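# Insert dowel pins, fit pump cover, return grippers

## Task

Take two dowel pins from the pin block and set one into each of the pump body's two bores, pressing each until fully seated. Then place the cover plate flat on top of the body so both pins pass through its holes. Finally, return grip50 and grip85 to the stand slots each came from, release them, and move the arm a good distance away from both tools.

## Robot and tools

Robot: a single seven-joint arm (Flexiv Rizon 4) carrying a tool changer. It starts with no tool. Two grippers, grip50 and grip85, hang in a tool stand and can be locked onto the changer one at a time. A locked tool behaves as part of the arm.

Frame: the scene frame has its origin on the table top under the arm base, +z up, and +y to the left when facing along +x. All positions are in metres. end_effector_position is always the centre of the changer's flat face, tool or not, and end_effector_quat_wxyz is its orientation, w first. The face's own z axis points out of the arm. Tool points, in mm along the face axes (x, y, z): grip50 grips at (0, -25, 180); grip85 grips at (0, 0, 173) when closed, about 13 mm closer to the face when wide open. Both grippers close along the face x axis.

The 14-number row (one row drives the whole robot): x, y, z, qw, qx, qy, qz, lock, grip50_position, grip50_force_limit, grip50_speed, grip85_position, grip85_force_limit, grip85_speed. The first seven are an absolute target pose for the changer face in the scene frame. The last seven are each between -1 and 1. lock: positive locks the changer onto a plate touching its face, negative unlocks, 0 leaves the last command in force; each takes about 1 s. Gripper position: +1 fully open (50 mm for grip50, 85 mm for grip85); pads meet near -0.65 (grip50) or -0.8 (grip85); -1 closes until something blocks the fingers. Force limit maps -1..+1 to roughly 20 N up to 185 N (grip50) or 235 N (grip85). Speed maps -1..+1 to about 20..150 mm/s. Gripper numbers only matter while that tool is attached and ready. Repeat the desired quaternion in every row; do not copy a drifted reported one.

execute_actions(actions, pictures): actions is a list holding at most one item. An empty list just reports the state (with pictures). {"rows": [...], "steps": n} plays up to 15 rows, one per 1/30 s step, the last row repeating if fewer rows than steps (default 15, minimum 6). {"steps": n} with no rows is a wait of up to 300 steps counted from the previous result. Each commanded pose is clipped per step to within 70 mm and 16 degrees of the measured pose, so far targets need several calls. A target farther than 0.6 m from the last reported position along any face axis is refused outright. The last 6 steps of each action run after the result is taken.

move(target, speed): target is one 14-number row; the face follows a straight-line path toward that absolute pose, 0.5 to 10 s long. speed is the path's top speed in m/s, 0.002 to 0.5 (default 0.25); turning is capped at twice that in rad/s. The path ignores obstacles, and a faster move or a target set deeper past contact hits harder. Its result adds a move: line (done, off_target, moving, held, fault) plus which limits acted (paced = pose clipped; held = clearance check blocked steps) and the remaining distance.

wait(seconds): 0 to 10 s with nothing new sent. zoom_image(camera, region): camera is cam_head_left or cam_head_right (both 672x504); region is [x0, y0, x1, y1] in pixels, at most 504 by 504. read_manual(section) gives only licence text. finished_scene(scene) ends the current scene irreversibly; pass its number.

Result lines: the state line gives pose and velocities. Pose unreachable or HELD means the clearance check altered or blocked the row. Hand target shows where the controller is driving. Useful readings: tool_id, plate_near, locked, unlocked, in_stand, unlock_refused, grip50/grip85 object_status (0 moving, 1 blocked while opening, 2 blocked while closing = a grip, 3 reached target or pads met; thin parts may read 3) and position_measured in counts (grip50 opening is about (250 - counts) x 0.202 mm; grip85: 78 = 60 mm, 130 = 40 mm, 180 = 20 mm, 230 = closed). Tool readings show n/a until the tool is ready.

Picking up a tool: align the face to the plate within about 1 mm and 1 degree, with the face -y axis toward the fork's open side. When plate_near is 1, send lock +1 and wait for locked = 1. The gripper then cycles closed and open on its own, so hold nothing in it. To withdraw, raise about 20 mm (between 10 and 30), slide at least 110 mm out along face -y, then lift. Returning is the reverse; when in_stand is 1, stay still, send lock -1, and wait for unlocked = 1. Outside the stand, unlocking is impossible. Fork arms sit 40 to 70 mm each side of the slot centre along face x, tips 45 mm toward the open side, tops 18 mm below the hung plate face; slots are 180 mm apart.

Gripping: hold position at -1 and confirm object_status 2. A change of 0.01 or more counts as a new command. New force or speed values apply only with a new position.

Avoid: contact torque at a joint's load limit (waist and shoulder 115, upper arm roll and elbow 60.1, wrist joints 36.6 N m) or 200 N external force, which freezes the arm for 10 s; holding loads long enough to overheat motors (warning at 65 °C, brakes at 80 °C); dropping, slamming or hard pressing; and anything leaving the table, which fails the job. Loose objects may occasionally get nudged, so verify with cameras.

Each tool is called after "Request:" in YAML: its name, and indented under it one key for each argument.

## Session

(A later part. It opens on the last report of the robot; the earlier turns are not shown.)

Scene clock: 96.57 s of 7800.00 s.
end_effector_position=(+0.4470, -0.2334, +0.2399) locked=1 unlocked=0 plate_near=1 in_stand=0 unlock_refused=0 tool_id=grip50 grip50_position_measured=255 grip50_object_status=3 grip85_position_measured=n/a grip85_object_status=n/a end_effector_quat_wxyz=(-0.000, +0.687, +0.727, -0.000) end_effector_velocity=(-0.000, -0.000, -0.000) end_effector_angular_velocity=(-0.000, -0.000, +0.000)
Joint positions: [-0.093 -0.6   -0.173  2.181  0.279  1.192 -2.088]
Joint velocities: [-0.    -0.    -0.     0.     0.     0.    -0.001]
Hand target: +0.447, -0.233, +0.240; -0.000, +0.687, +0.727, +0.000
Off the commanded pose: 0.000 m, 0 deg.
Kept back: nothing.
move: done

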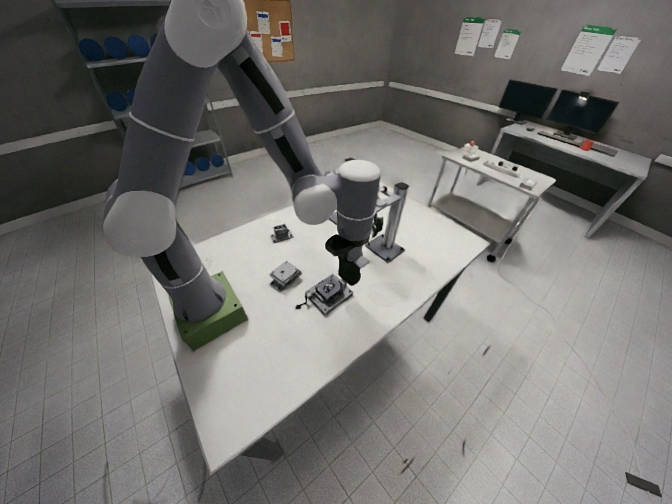

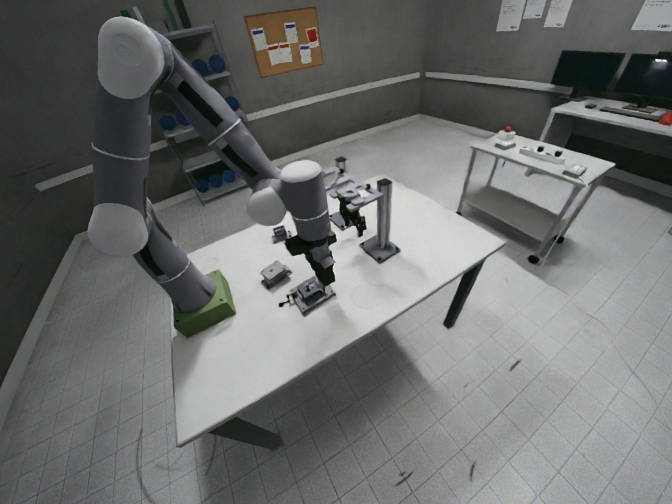

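Request:
move:
  target: [0.4468,-0.2294,0.24,0,0.6871,0.7266,0,0,-1,0,1,1,0,0]
  speed: 0.008

Request:
zoom_image:
  camera: "cam_head_left"
  region: [300,265,360,320]

Scene clock: 97.53 s of 7800.00 s.
end_effector_position=(+0.4467, -0.2299, +0.2400) locked=1 unlocked=0 plate_near=1 in_stand=0 unlock_refused=0 tool_id=grip50 grip50_position_measured=255 grip50_object_status=3 grip85_position_measured=n/a grip85_object_status=n/a end_effector_quat_wxyz=(+0.000, +0.687, +0.727, -0.000) end_effector_velocity=(+0.000, +0.000, -0.000) end_effector_angular_velocity=(+0.000, +0.000, +0.001)
Joint positions: [-0.085 -0.598 -0.173  2.186  0.28   1.197 -2.081]
Joint velocities: [-0.     0.     0.    -0.    -0.    -0.    -0.001]
Hand target: +0.447, -0.229, +0.240; -0.000, +0.687, +0.727, +0.000
Off the commanded pose: 0.000 m, 0 deg.
Kept back: nothing.
move: done

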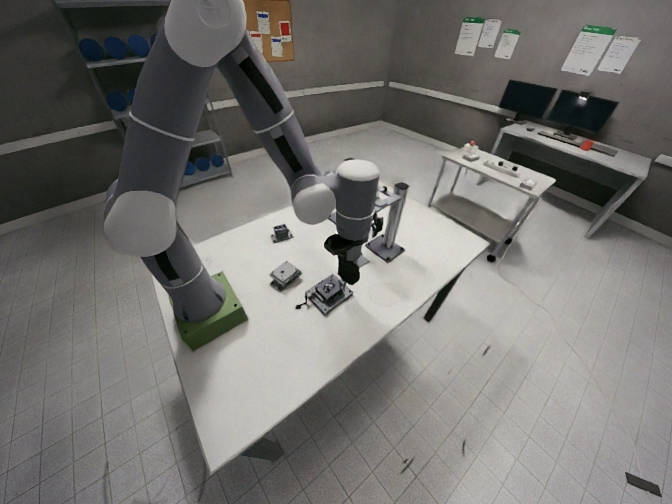

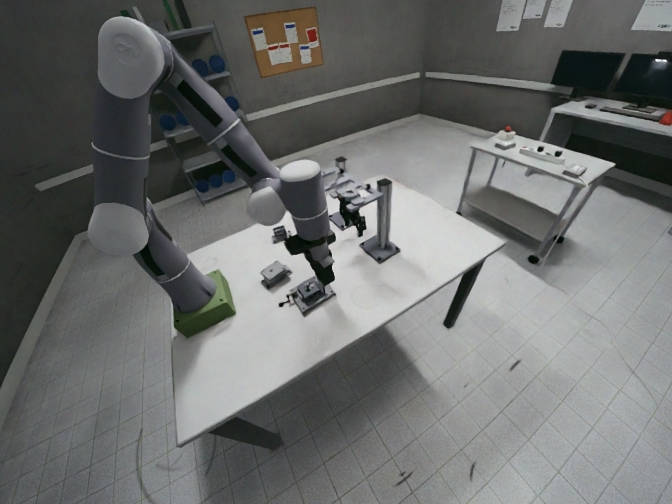

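Region (300, 265, 360, 320) of cam_head_left's 672x504 image, scaled by 8.400, with more detail than that image has; it fills the top 462 rows of this view, and the rest is white.

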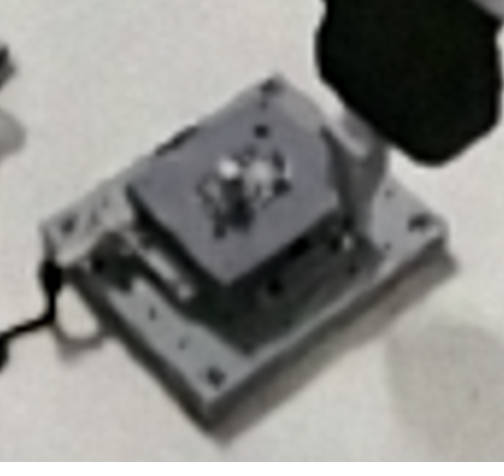

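Request:
move:
  target: [0.447,-0.234,0.265,0,0.6871,0.7266,0,0,-1,0,1,1,0,0]
  speed: 0.04

Request:
move:
  target: [0.3618,-0.2152,0.265,0,0.6871,0.7266,0,0,-1,0,1,1,0,0]
  speed: 0.1

Request:
move:
  target: [0.3618,-0.2152,0.24,0,0.6871,0.7266,0,0,-1,0,1,1,0,0]
  speed: 0.03

Request:
move:
  target: [0.3678,-0.2149,0.24,0,0.6871,0.7266,0,0,-1,0,1,1,0,0]
  speed: 0.008

Request:
move:
  target: [0.3718,-0.2146,0.24,0,0.6871,0.7266,0,0,-1,0,1,1,0,0]
  speed: 0.008

Scene clock: 98.83 s of 7800.00 s.
end_effector_position=(+0.4471, -0.2341, +0.2652) locked=1 unlocked=0 plate_near=1 in_stand=0 unlock_refused=0 tool_id=grip50 grip50_position_measured=255 grip50_object_status=3 grip85_position_measured=n/a grip85_object_status=n/a end_effector_quat_wxyz=(+0.000, +0.687, +0.727, +0.000) end_effector_velocity=(-0.000, +0.000, -0.000) end_effector_angular_velocity=(+0.000, +0.000, +0.000)
Joint positions: [-0.076 -0.53  -0.199  2.197  0.253  1.139 -2.071]
Joint velocities: [-0.    -0.     0.     0.     0.001  0.    -0.001]
Hand target: +0.447, -0.234, +0.265; +0.000, +0.687, +0.727, -0.000
Off the commanded pose: 0.000 m, 0 deg.
Kept back: nothing.
move: done

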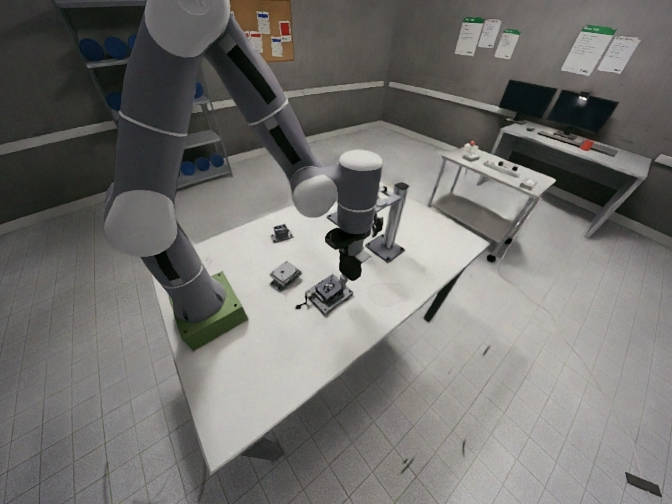

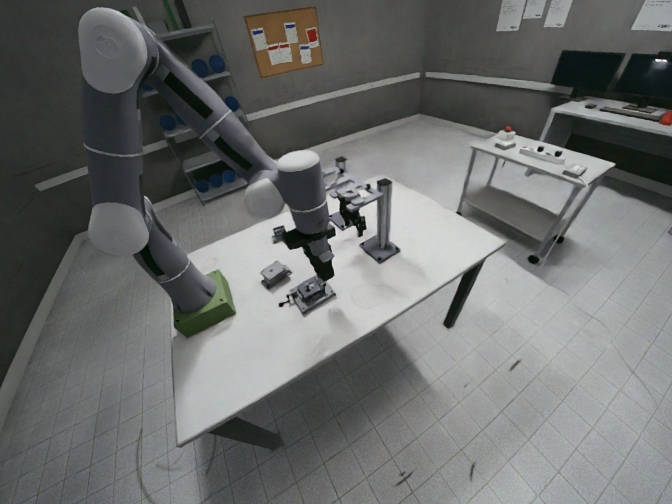

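Scene clock: 100.00 s of 7800.00 s.
end_effector_position=(+0.3617, -0.2153, +0.2648) locked=1 unlocked=0 plate_near=1 in_stand=0 unlock_refused=0 tool_id=grip50 grip50_position_measured=255 grip50_object_status=3 grip85_position_measured=n/a grip85_object_status=n/a end_effector_quat_wxyz=(-0.000, +0.687, +0.726, -0.000) end_effector_velocity=(-0.000, -0.000, +0.000) end_effector_angular_velocity=(+0.000, -0.000, -0.002)
Joint positions: [-0.066 -0.43  -0.189  2.433  0.29   1.278 -2.108]
Joint velocities: [-0.     0.    -0.    -0.     0.001 -0.     0.   ]
Hand target: +0.362, -0.215, +0.265; +0.000, +0.687, +0.727, -0.000
Off the commanded pose: 0.000 m, 0 deg.
Kept back: nothing.
move: done

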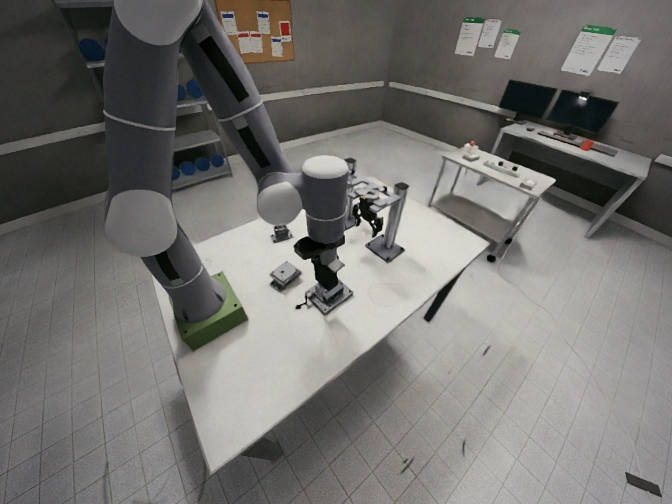

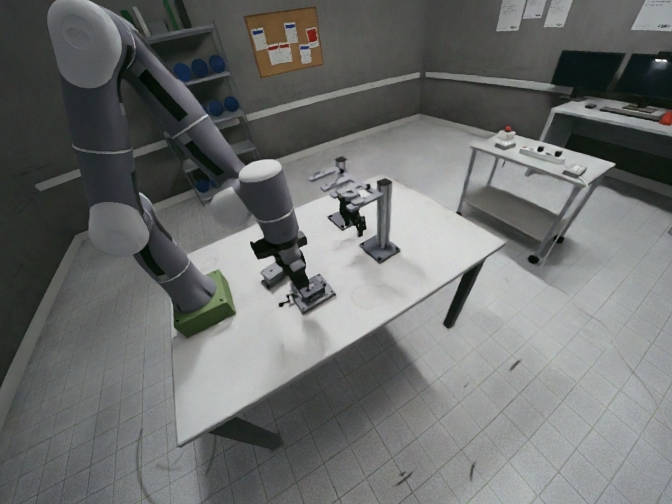

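Scene clock: 101.07 s of 7800.00 s.
end_effector_position=(+0.3617, -0.2152, +0.2399) locked=1 unlocked=0 plate_near=1 in_stand=0 unlock_refused=0 tool_id=grip50 grip50_position_measured=255 grip50_object_status=3 grip85_position_measured=n/a grip85_object_status=n/a end_effector_quat_wxyz=(-0.000, +0.687, +0.727, -0.000) end_effector_velocity=(-0.000, +0.000, -0.000) end_effector_angular_velocity=(+0.000, +0.000, -0.001)
Joint positions: [-0.102 -0.519 -0.14   2.407  0.332  1.342 -2.139]
Joint velocities: [-0.     0.     0.     0.     0.    -0.     0.001]
Hand target: +0.362, -0.215, +0.240; +0.000, +0.687, +0.727, -0.000
Off the commanded pose: 0.000 m, 0 deg.
Kept back: nothing.
move: done

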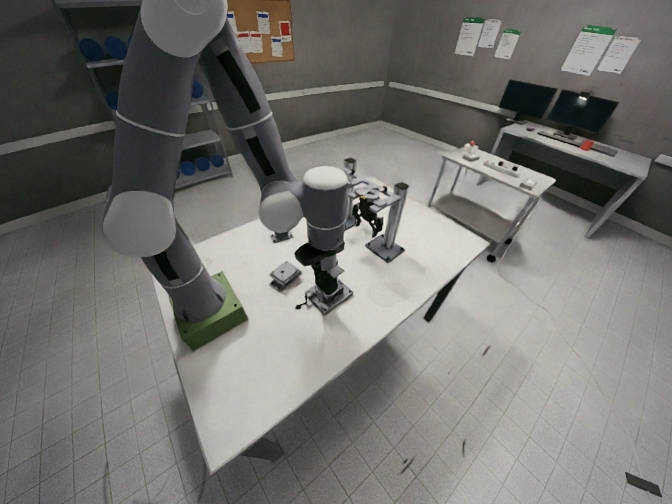

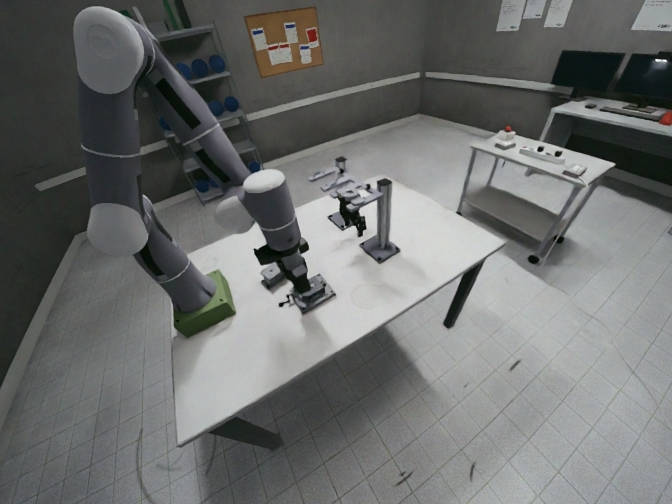

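Scene clock: 102.03 s of 7800.00 s.
end_effector_position=(+0.3679, -0.2149, +0.2401) locked=1 unlocked=0 plate_near=1 in_stand=0 unlock_refused=0 tool_id=grip50 grip50_position_measured=255 grip50_object_status=3 grip85_position_measured=n/a grip85_object_status=n/a end_effector_quat_wxyz=(+0.000, +0.687, +0.727, +0.000) end_effector_velocity=(-0.000, +0.000, -0.000) end_effector_angular_velocity=(+0.000, +0.001, -0.000)
Joint positions: [-0.096 -0.523 -0.144  2.394  0.329  1.333 -2.133]
Joint velocities: [ 0.    -0.     0.     0.     0.001 -0.    -0.   ]
Hand target: +0.368, -0.215, +0.240; -0.000, +0.687, +0.727, +0.000
Off the commanded pose: 0.000 m, 0 deg.
Kept back: nothing.
move: done

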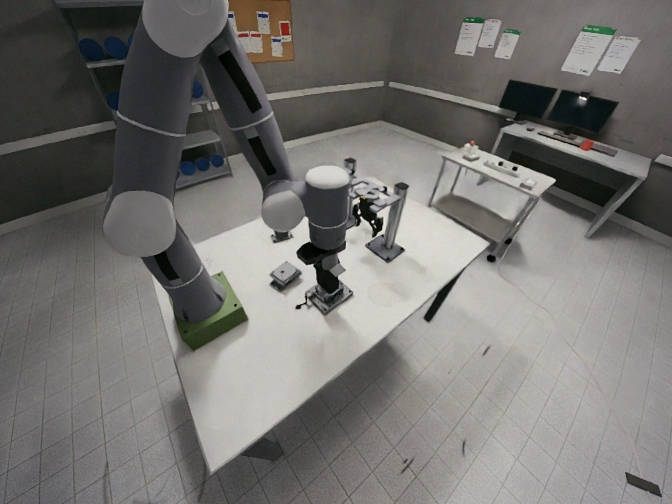

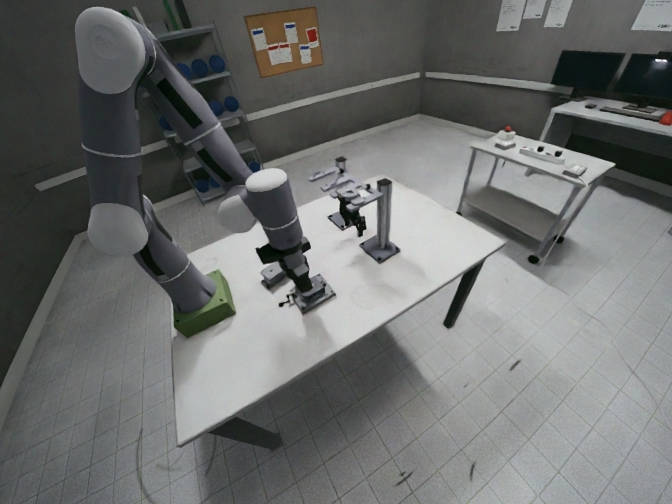

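Scene clock: 102.73 s of 7800.00 s.
end_effector_position=(+0.3719, -0.2146, +0.2401) locked=1 unlocked=0 plate_near=1 in_stand=0 unlock_refused=0 tool_id=grip50 grip50_position_measured=255 grip50_object_status=3 grip85_position_measured=n/a grip85_object_status=n/a end_effector_quat_wxyz=(+0.000, +0.687, +0.727, +0.000) end_effector_velocity=(-0.000, +0.000, +0.000) end_effector_angular_velocity=(+0.000, -0.000, -0.002)
Joint positions: [-0.092 -0.525 -0.146  2.385  0.328  1.327 -2.129]
Joint velocities: [ 0.     0.    -0.     0.     0.001 -0.     0.001]
Hand target: +0.372, -0.215, +0.240; -0.000, +0.687, +0.727, +0.000
Off the commanded pose: 0.000 m, 0 deg.
Kept back: nothing.
move: done

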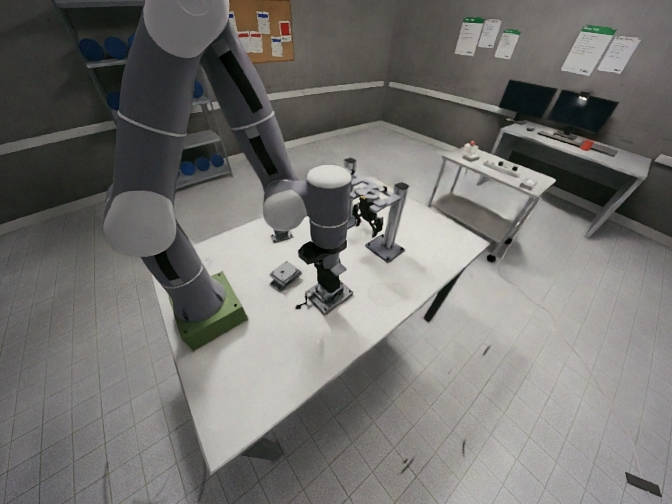

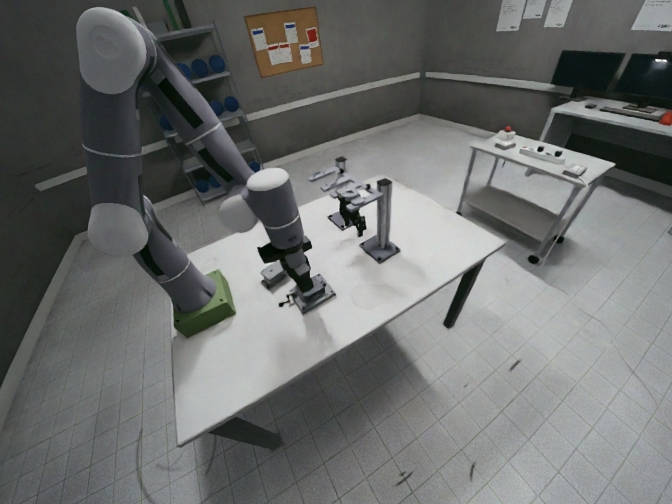

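Request:
move:
  target: [0.3753,-0.2144,0.24,0,0.6871,0.7266,0,0,-1,0,1,1,0,0]
  speed: 0.008

Request:
zoom_image:
  camera: "cam_head_right"
  region: [260,215,300,250]

Scene clock: 103.67 s of 7800.00 s.
end_effector_position=(+0.3754, -0.2144, +0.2401) locked=1 unlocked=0 plate_near=1 in_stand=0 unlock_refused=0 tool_id=grip50 grip50_position_measured=255 grip50_object_status=3 grip85_position_measured=n/a grip85_object_status=n/a end_effector_quat_wxyz=(+0.000, +0.687, +0.727, +0.000) end_effector_velocity=(+0.000, +0.000, +0.000) end_effector_angular_velocity=(-0.000, -0.001, +0.002)
Joint positions: [-0.088 -0.528 -0.149  2.378  0.326  1.321 -2.125]
Joint velocities: [ 0.     0.    -0.    -0.     0.     0.    -0.002]
Hand target: +0.375, -0.214, +0.240; -0.000, +0.687, +0.727, +0.000
Off the commanded pose: 0.000 m, 0 deg.
Kept back: nothing.
move: done

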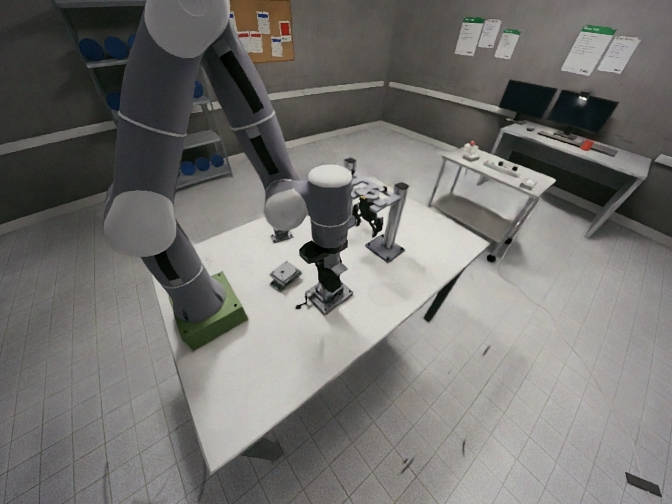

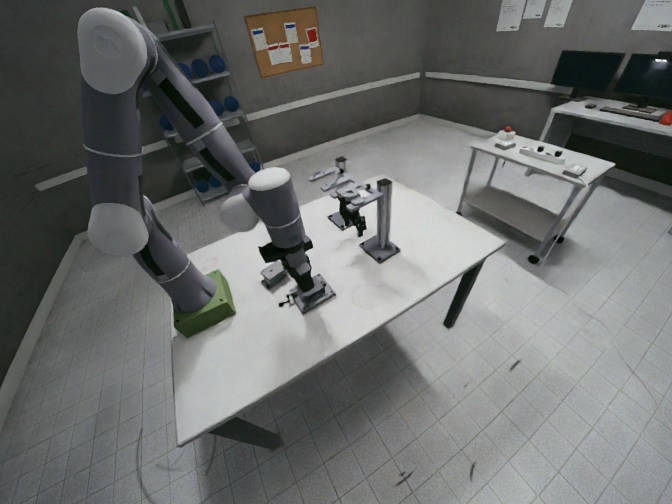

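Region (260, 215, 300, 250) of cam_head_right's 672x504 image, scaled by 12.600, with more detail than that image has; it fills the top 441 rows of this view, and the rest is white.

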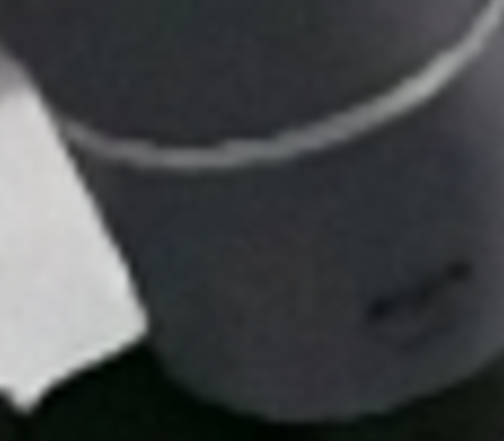

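Request:
move:
  target: [0.3788,-0.2142,0.24,0,0.6871,0.7266,0,0,-1,0,1,1,0,0]
  speed: 0.008

Scene clock: 104.60 s of 7800.00 s.
end_effector_position=(+0.3772, -0.2143, +0.2394) locked=1 unlocked=0 plate_near=1 in_stand=0 unlock_refused=0 tool_id=grip50 grip50_position_measured=255 grip50_object_status=3 grip85_position_measured=n/a grip85_object_status=n/a end_effector_quat_wxyz=(-0.002, +0.688, +0.726, -0.001) end_effector_velocity=(-0.000, +0.000, +0.000) end_effector_angular_velocity=(+0.000, -0.000, -0.003)
Joint positions: [-0.084 -0.531 -0.152  2.371  0.326  1.313 -2.122]
Joint velocities: [ 0.001  0.    -0.001 -0.     0.002 -0.     0.001]
Hand target: +0.379, -0.214, +0.240; -0.000, +0.687, +0.727, +0.000
Off the commanded pose: 0.002 m, 0 deg.
Kept back: nothing.
move: done

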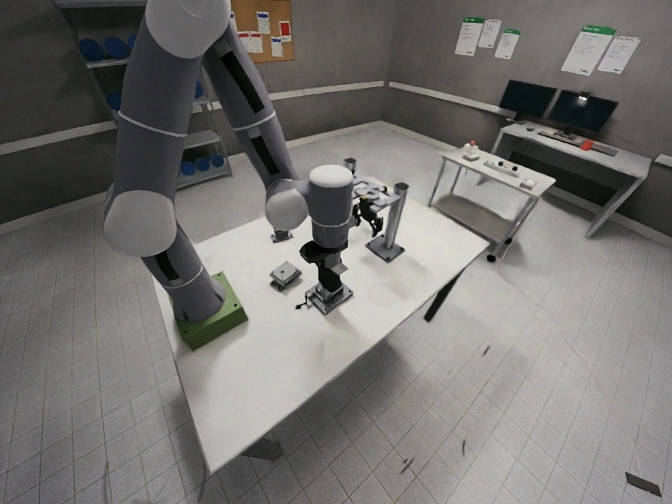

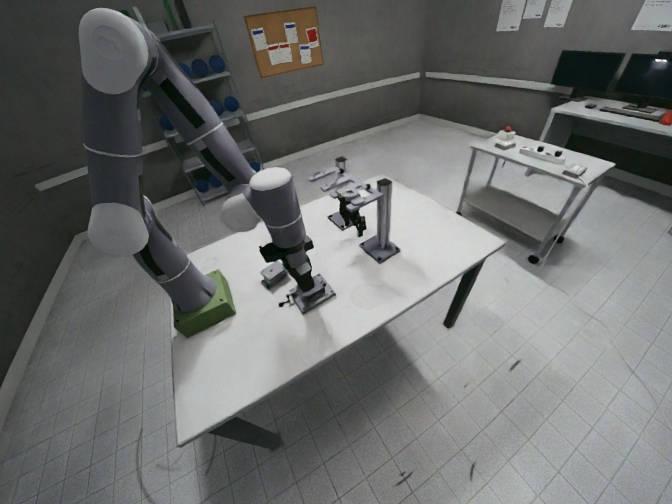

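Request:
move:
  target: [0.372,-0.2146,0.29,0,0.6871,0.7266,0,0,-1,0,1,1,0,0]
  speed: 0.06

Request:
move:
  target: [0.5,-0.02,0.3,0,0.6871,0.7266,0,0,-0.25,1,1,1,0,0]
  speed: 0.25

Request:
zoom_image:
  camera: "cam_head_left"
  region: [265,218,301,248]

Request:
zoom_image:
  camera: "cam_head_left"
  region: [308,270,350,305]

Request:
zoom_image:
  camera: "cam_head_right"
  region: [290,270,332,305]

Scene clock: 106.27 s of 7800.00 s.
end_effector_position=(+0.3720, -0.2147, +0.2901) locked=1 unlocked=0 plate_near=1 in_stand=0 unlock_refused=0 tool_id=grip50 grip50_position_measured=255 grip50_object_status=3 grip85_position_measured=n/a grip85_object_status=n/a end_effector_quat_wxyz=(+0.000, +0.687, +0.727, +0.000) end_effector_velocity=(-0.000, -0.000, -0.000) end_effector_angular_velocity=(+0.000, +0.001, -0.001)
Joint positions: [-0.026 -0.351 -0.238  2.431  0.236  1.197 -2.063]
Joint velocities: [ 0.    -0.001 -0.    -0.     0.001 -0.     0.   ]
Hand target: +0.372, -0.215, +0.290; +0.000, +0.687, +0.727, -0.000
Off the commanded pose: 0.000 m, 0 deg.
Kept back: nothing.
move: done

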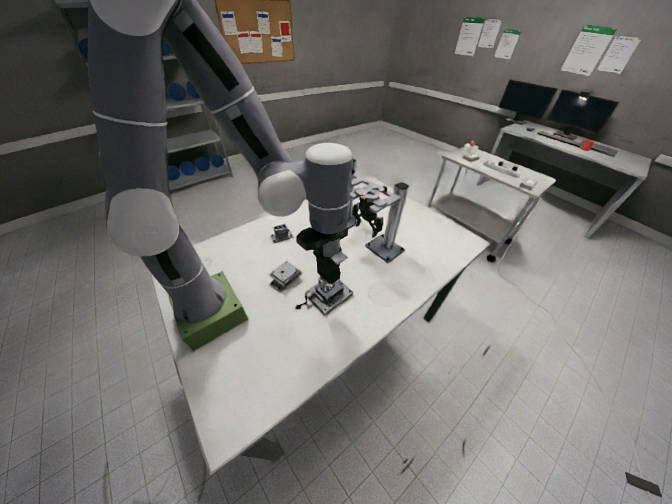

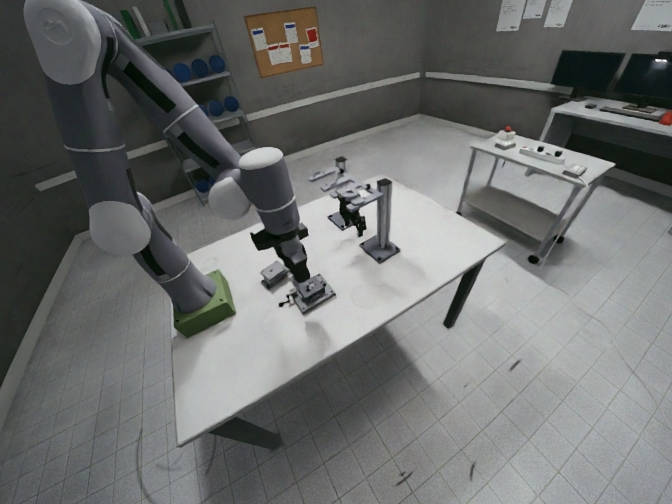

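Scene clock: 107.60 s of 7800.00 s.
end_effector_position=(+0.4999, -0.0199, +0.3002) locked=1 unlocked=0 plate_near=1 in_stand=0 unlock_refused=0 tool_id=grip50 grip50_position_measured=189 grip50_object_status=3 grip85_position_measured=n/a grip85_object_status=n/a end_effector_quat_wxyz=(-0.001, +0.687, +0.727, +0.000) end_effector_velocity=(-0.000, -0.000, -0.000) end_effector_angular_velocity=(-0.000, +0.001, +0.001)
Joint positions: [ 0.34  -0.421 -0.18   2.231  0.164  1.074 -1.56 ]
Joint velocities: [-0. -0.  0.  0. -0. -0. -0.]
Hand target: +0.500, -0.020, +0.300; -0.001, +0.687, +0.727, +0.000
Off the commanded pose: 0.000 m, 0 deg.
Kept back: nothing.
move: done

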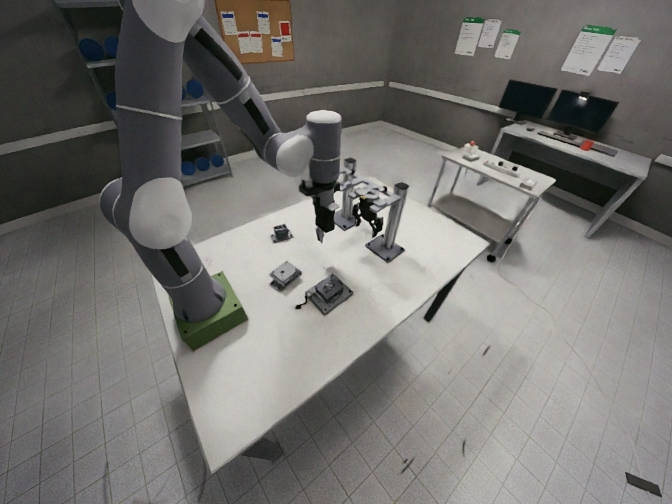

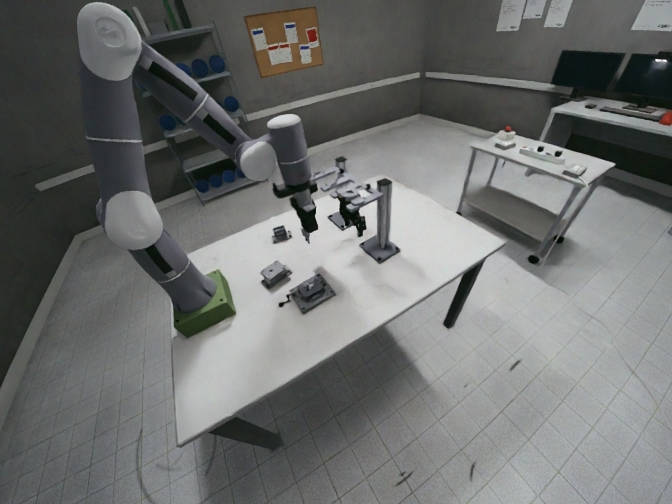

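Region (265, 218, 301, 248) of cam_head_left's 672x504 image, scaled by 14.000, with more detail than that image has.

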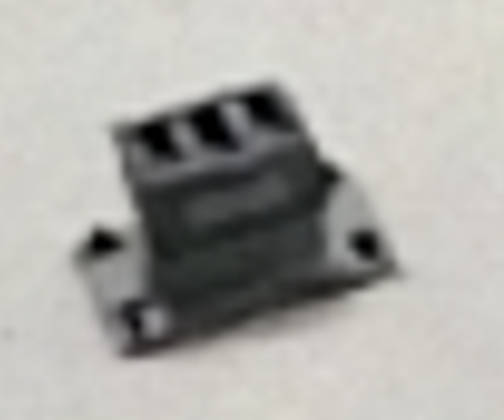

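Region (308, 270, 350, 305) of cam_head_left's 672x504 image, scaled by 12.000, with more detail than that image has.

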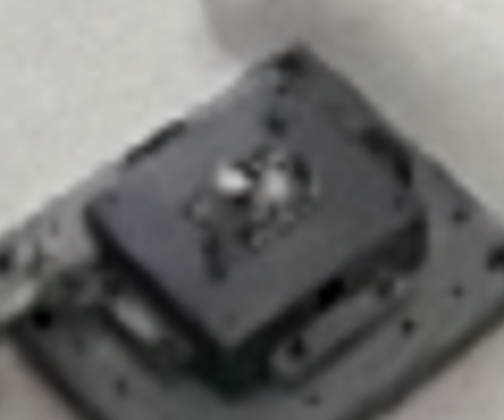

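Region (290, 270, 332, 305) of cam_head_right's 672x504 image, scaled by 12.000, with more detail than that image has.

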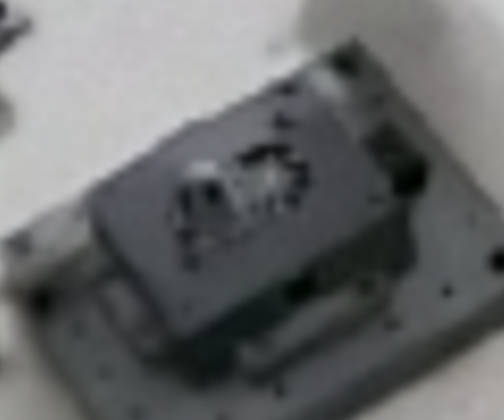

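Request:
move:
  target: [0.4365,0.214,0.275,0,0.766,0.6428,0,0,-0.25,1,1,1,0,0]
  speed: 0.25

Request:
zoom_image:
  camera: "cam_head_left"
  region: [260,205,308,245]

Request:
zoom_image:
  camera: "cam_head_right"
  region: [258,205,306,245]

Scene clock: 109.67 s of 7800.00 s.
end_effector_position=(+0.4363, +0.2140, +0.2749) locked=1 unlocked=0 plate_near=1 in_stand=0 unlock_refused=0 tool_id=grip50 grip50_position_measured=189 grip50_object_status=3 grip85_position_measured=n/a grip85_object_status=n/a end_effector_quat_wxyz=(-0.001, +0.766, +0.643, -0.001) end_effector_velocity=(-0.000, -0.000, -0.000) end_effector_angular_velocity=(+0.000, +0.000, +0.001)
Joint positions: [ 0.821 -0.468 -0.148  2.27   0.173  1.162 -0.831]
Joint velocities: [-0.    -0.     0.    -0.     0.001 -0.    -0.002]
Hand target: +0.436, +0.214, +0.275; -0.001, +0.766, +0.643, -0.000
Off the commanded pose: 0.000 m, 0 deg.
Kept back: nothing.
move: done

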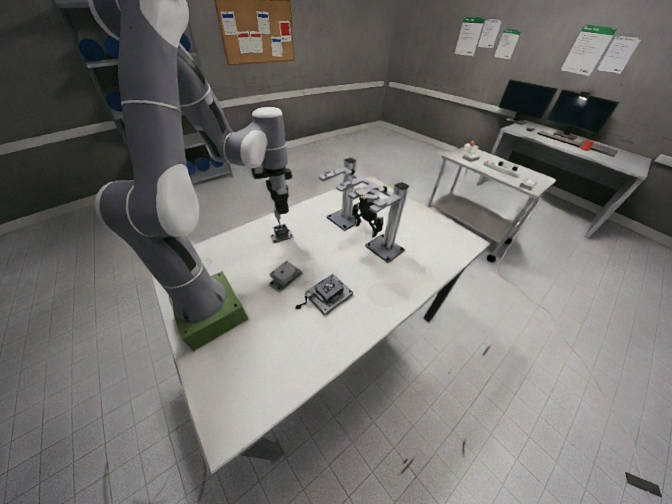

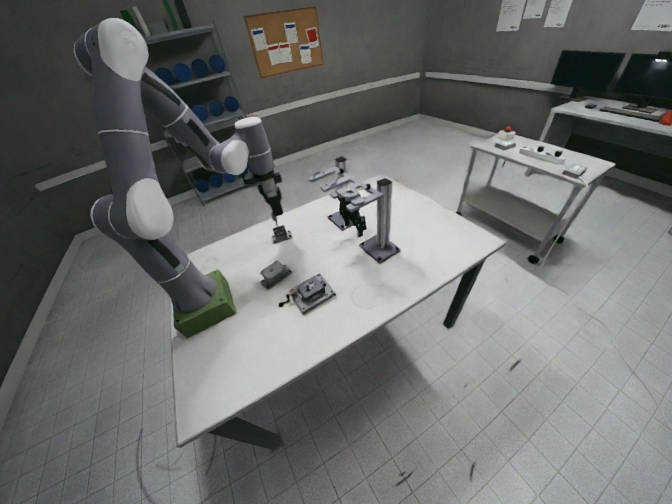

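Region (260, 205, 308, 245) of cam_head_left's 672x504 image, scaled by 10.500, with more detail than that image has.

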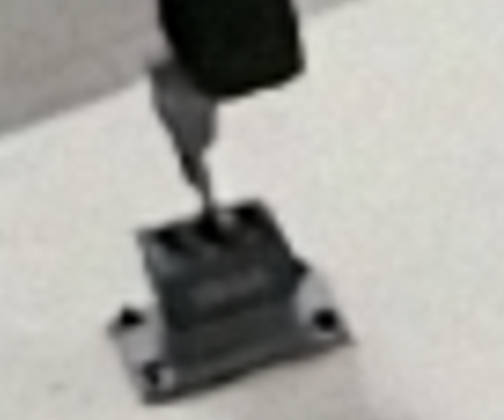

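Region (258, 205, 306, 245) of cam_head_right's 672x504 image, scaled by 10.500, with more detail than that image has.

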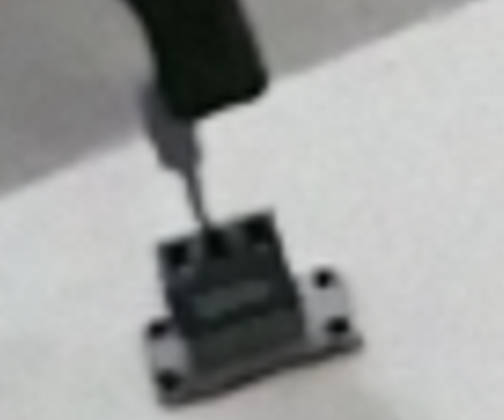

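Request:
move:
  target: [0.4345,0.209,0.268,0,0.766,0.6428,0,0,-0.25,1,1,1,0,0]
  speed: 0.02

Request:
move:
  target: [0.4345,0.209,0.262,0,0.766,0.6428,0,0,-0.25,1,1,1,0,0]
  speed: 0.01

Request:
zoom_image:
  camera: "cam_head_left"
  region: [260,205,308,245]

Request:
zoom_image:
  camera: "cam_head_right"
  region: [258,205,306,245]

Scene clock: 110.87 s of 7800.00 s.
end_effector_position=(+0.4345, +0.2090, +0.2680) locked=1 unlocked=0 plate_near=1 in_stand=0 unlock_refused=0 tool_id=grip50 grip50_position_measured=189 grip50_object_status=3 grip85_position_measured=n/a grip85_object_status=n/a end_effector_quat_wxyz=(+0.000, +0.766, +0.643, -0.000) end_effector_velocity=(+0.000, +0.000, +0.000) end_effector_angular_velocity=(+0.001, -0.000, -0.000)
Joint positions: [ 0.814 -0.484 -0.144  2.278  0.179  1.187 -0.841]
Joint velocities: [-0.  0.  0. -0.  0.  0.  0.]
Hand target: +0.435, +0.209, +0.268; +0.000, +0.766, +0.643, +0.000
Off the commanded pose: 0.000 m, 0 deg.
Kept back: nothing.
move: done

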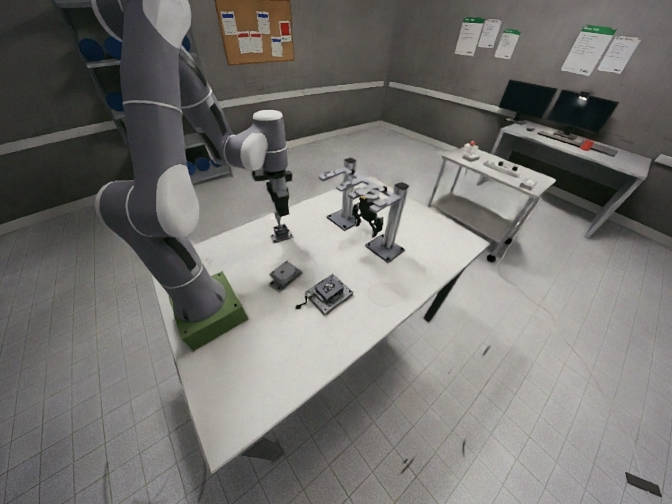

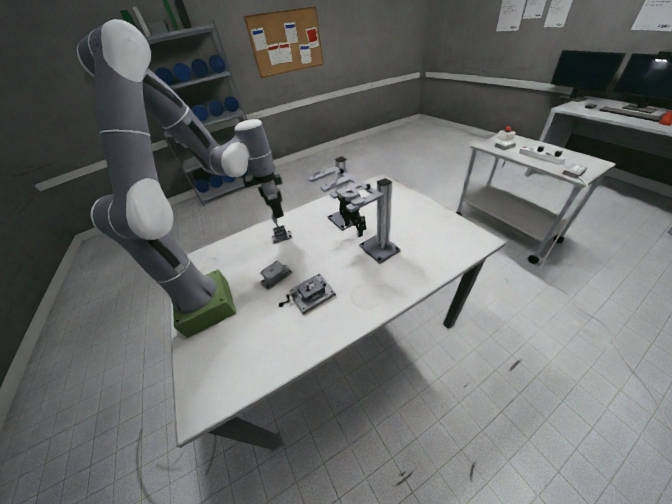

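Scene clock: 111.70 s of 7800.00 s.
end_effector_position=(+0.4345, +0.2090, +0.2620) locked=1 unlocked=0 plate_near=1 in_stand=0 unlock_refused=0 tool_id=grip50 grip50_position_measured=189 grip50_object_status=3 grip85_position_measured=n/a grip85_object_status=n/a end_effector_quat_wxyz=(+0.000, +0.766, +0.643, -0.000) end_effector_velocity=(+0.000, +0.000, +0.000) end_effector_angular_velocity=(+0.000, -0.000, +0.001)
Joint positions: [ 0.809 -0.501 -0.137  2.275  0.184  1.202 -0.845]
Joint velocities: [-0.     0.     0.    -0.     0.    -0.    -0.001]
Hand target: +0.435, +0.209, +0.262; -0.000, +0.766, +0.643, -0.000
Off the commanded pose: 0.000 m, 0 deg.
Kept back: nothing.
move: done

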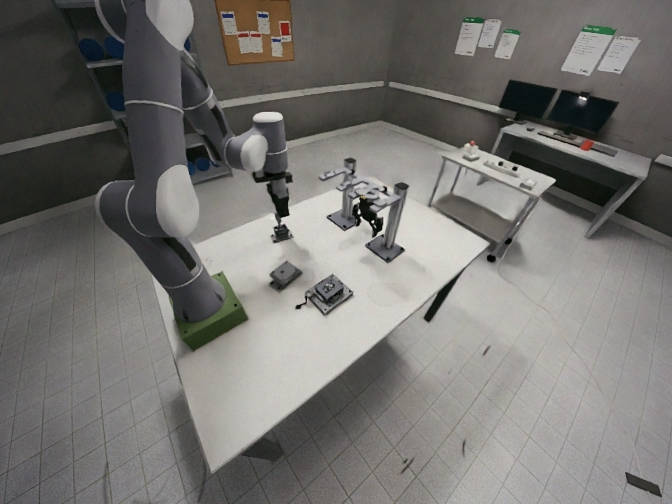

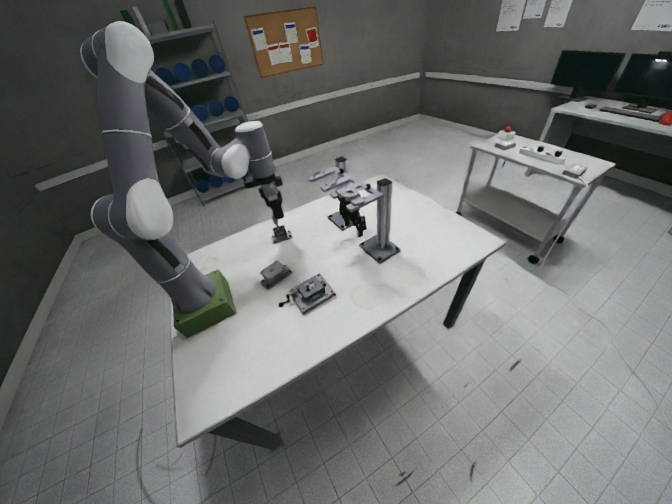

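Region (260, 205, 308, 245) of cam_head_left's 672x504 image, scaled by 10.500, with more detail than that image has.

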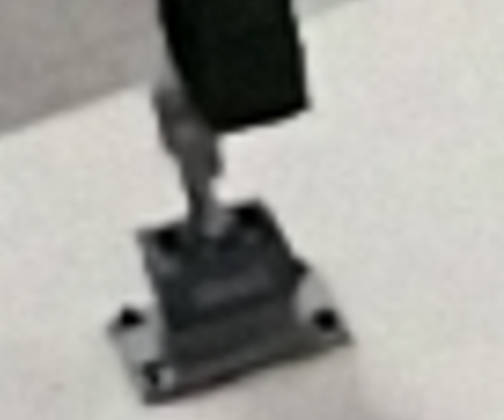

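Region (258, 205, 306, 245) of cam_head_right's 672x504 image, scaled by 10.500, with more detail than that image has.

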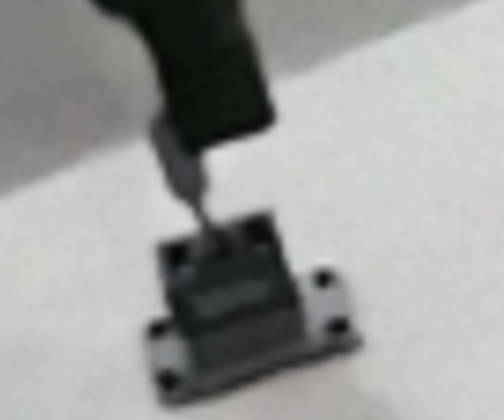

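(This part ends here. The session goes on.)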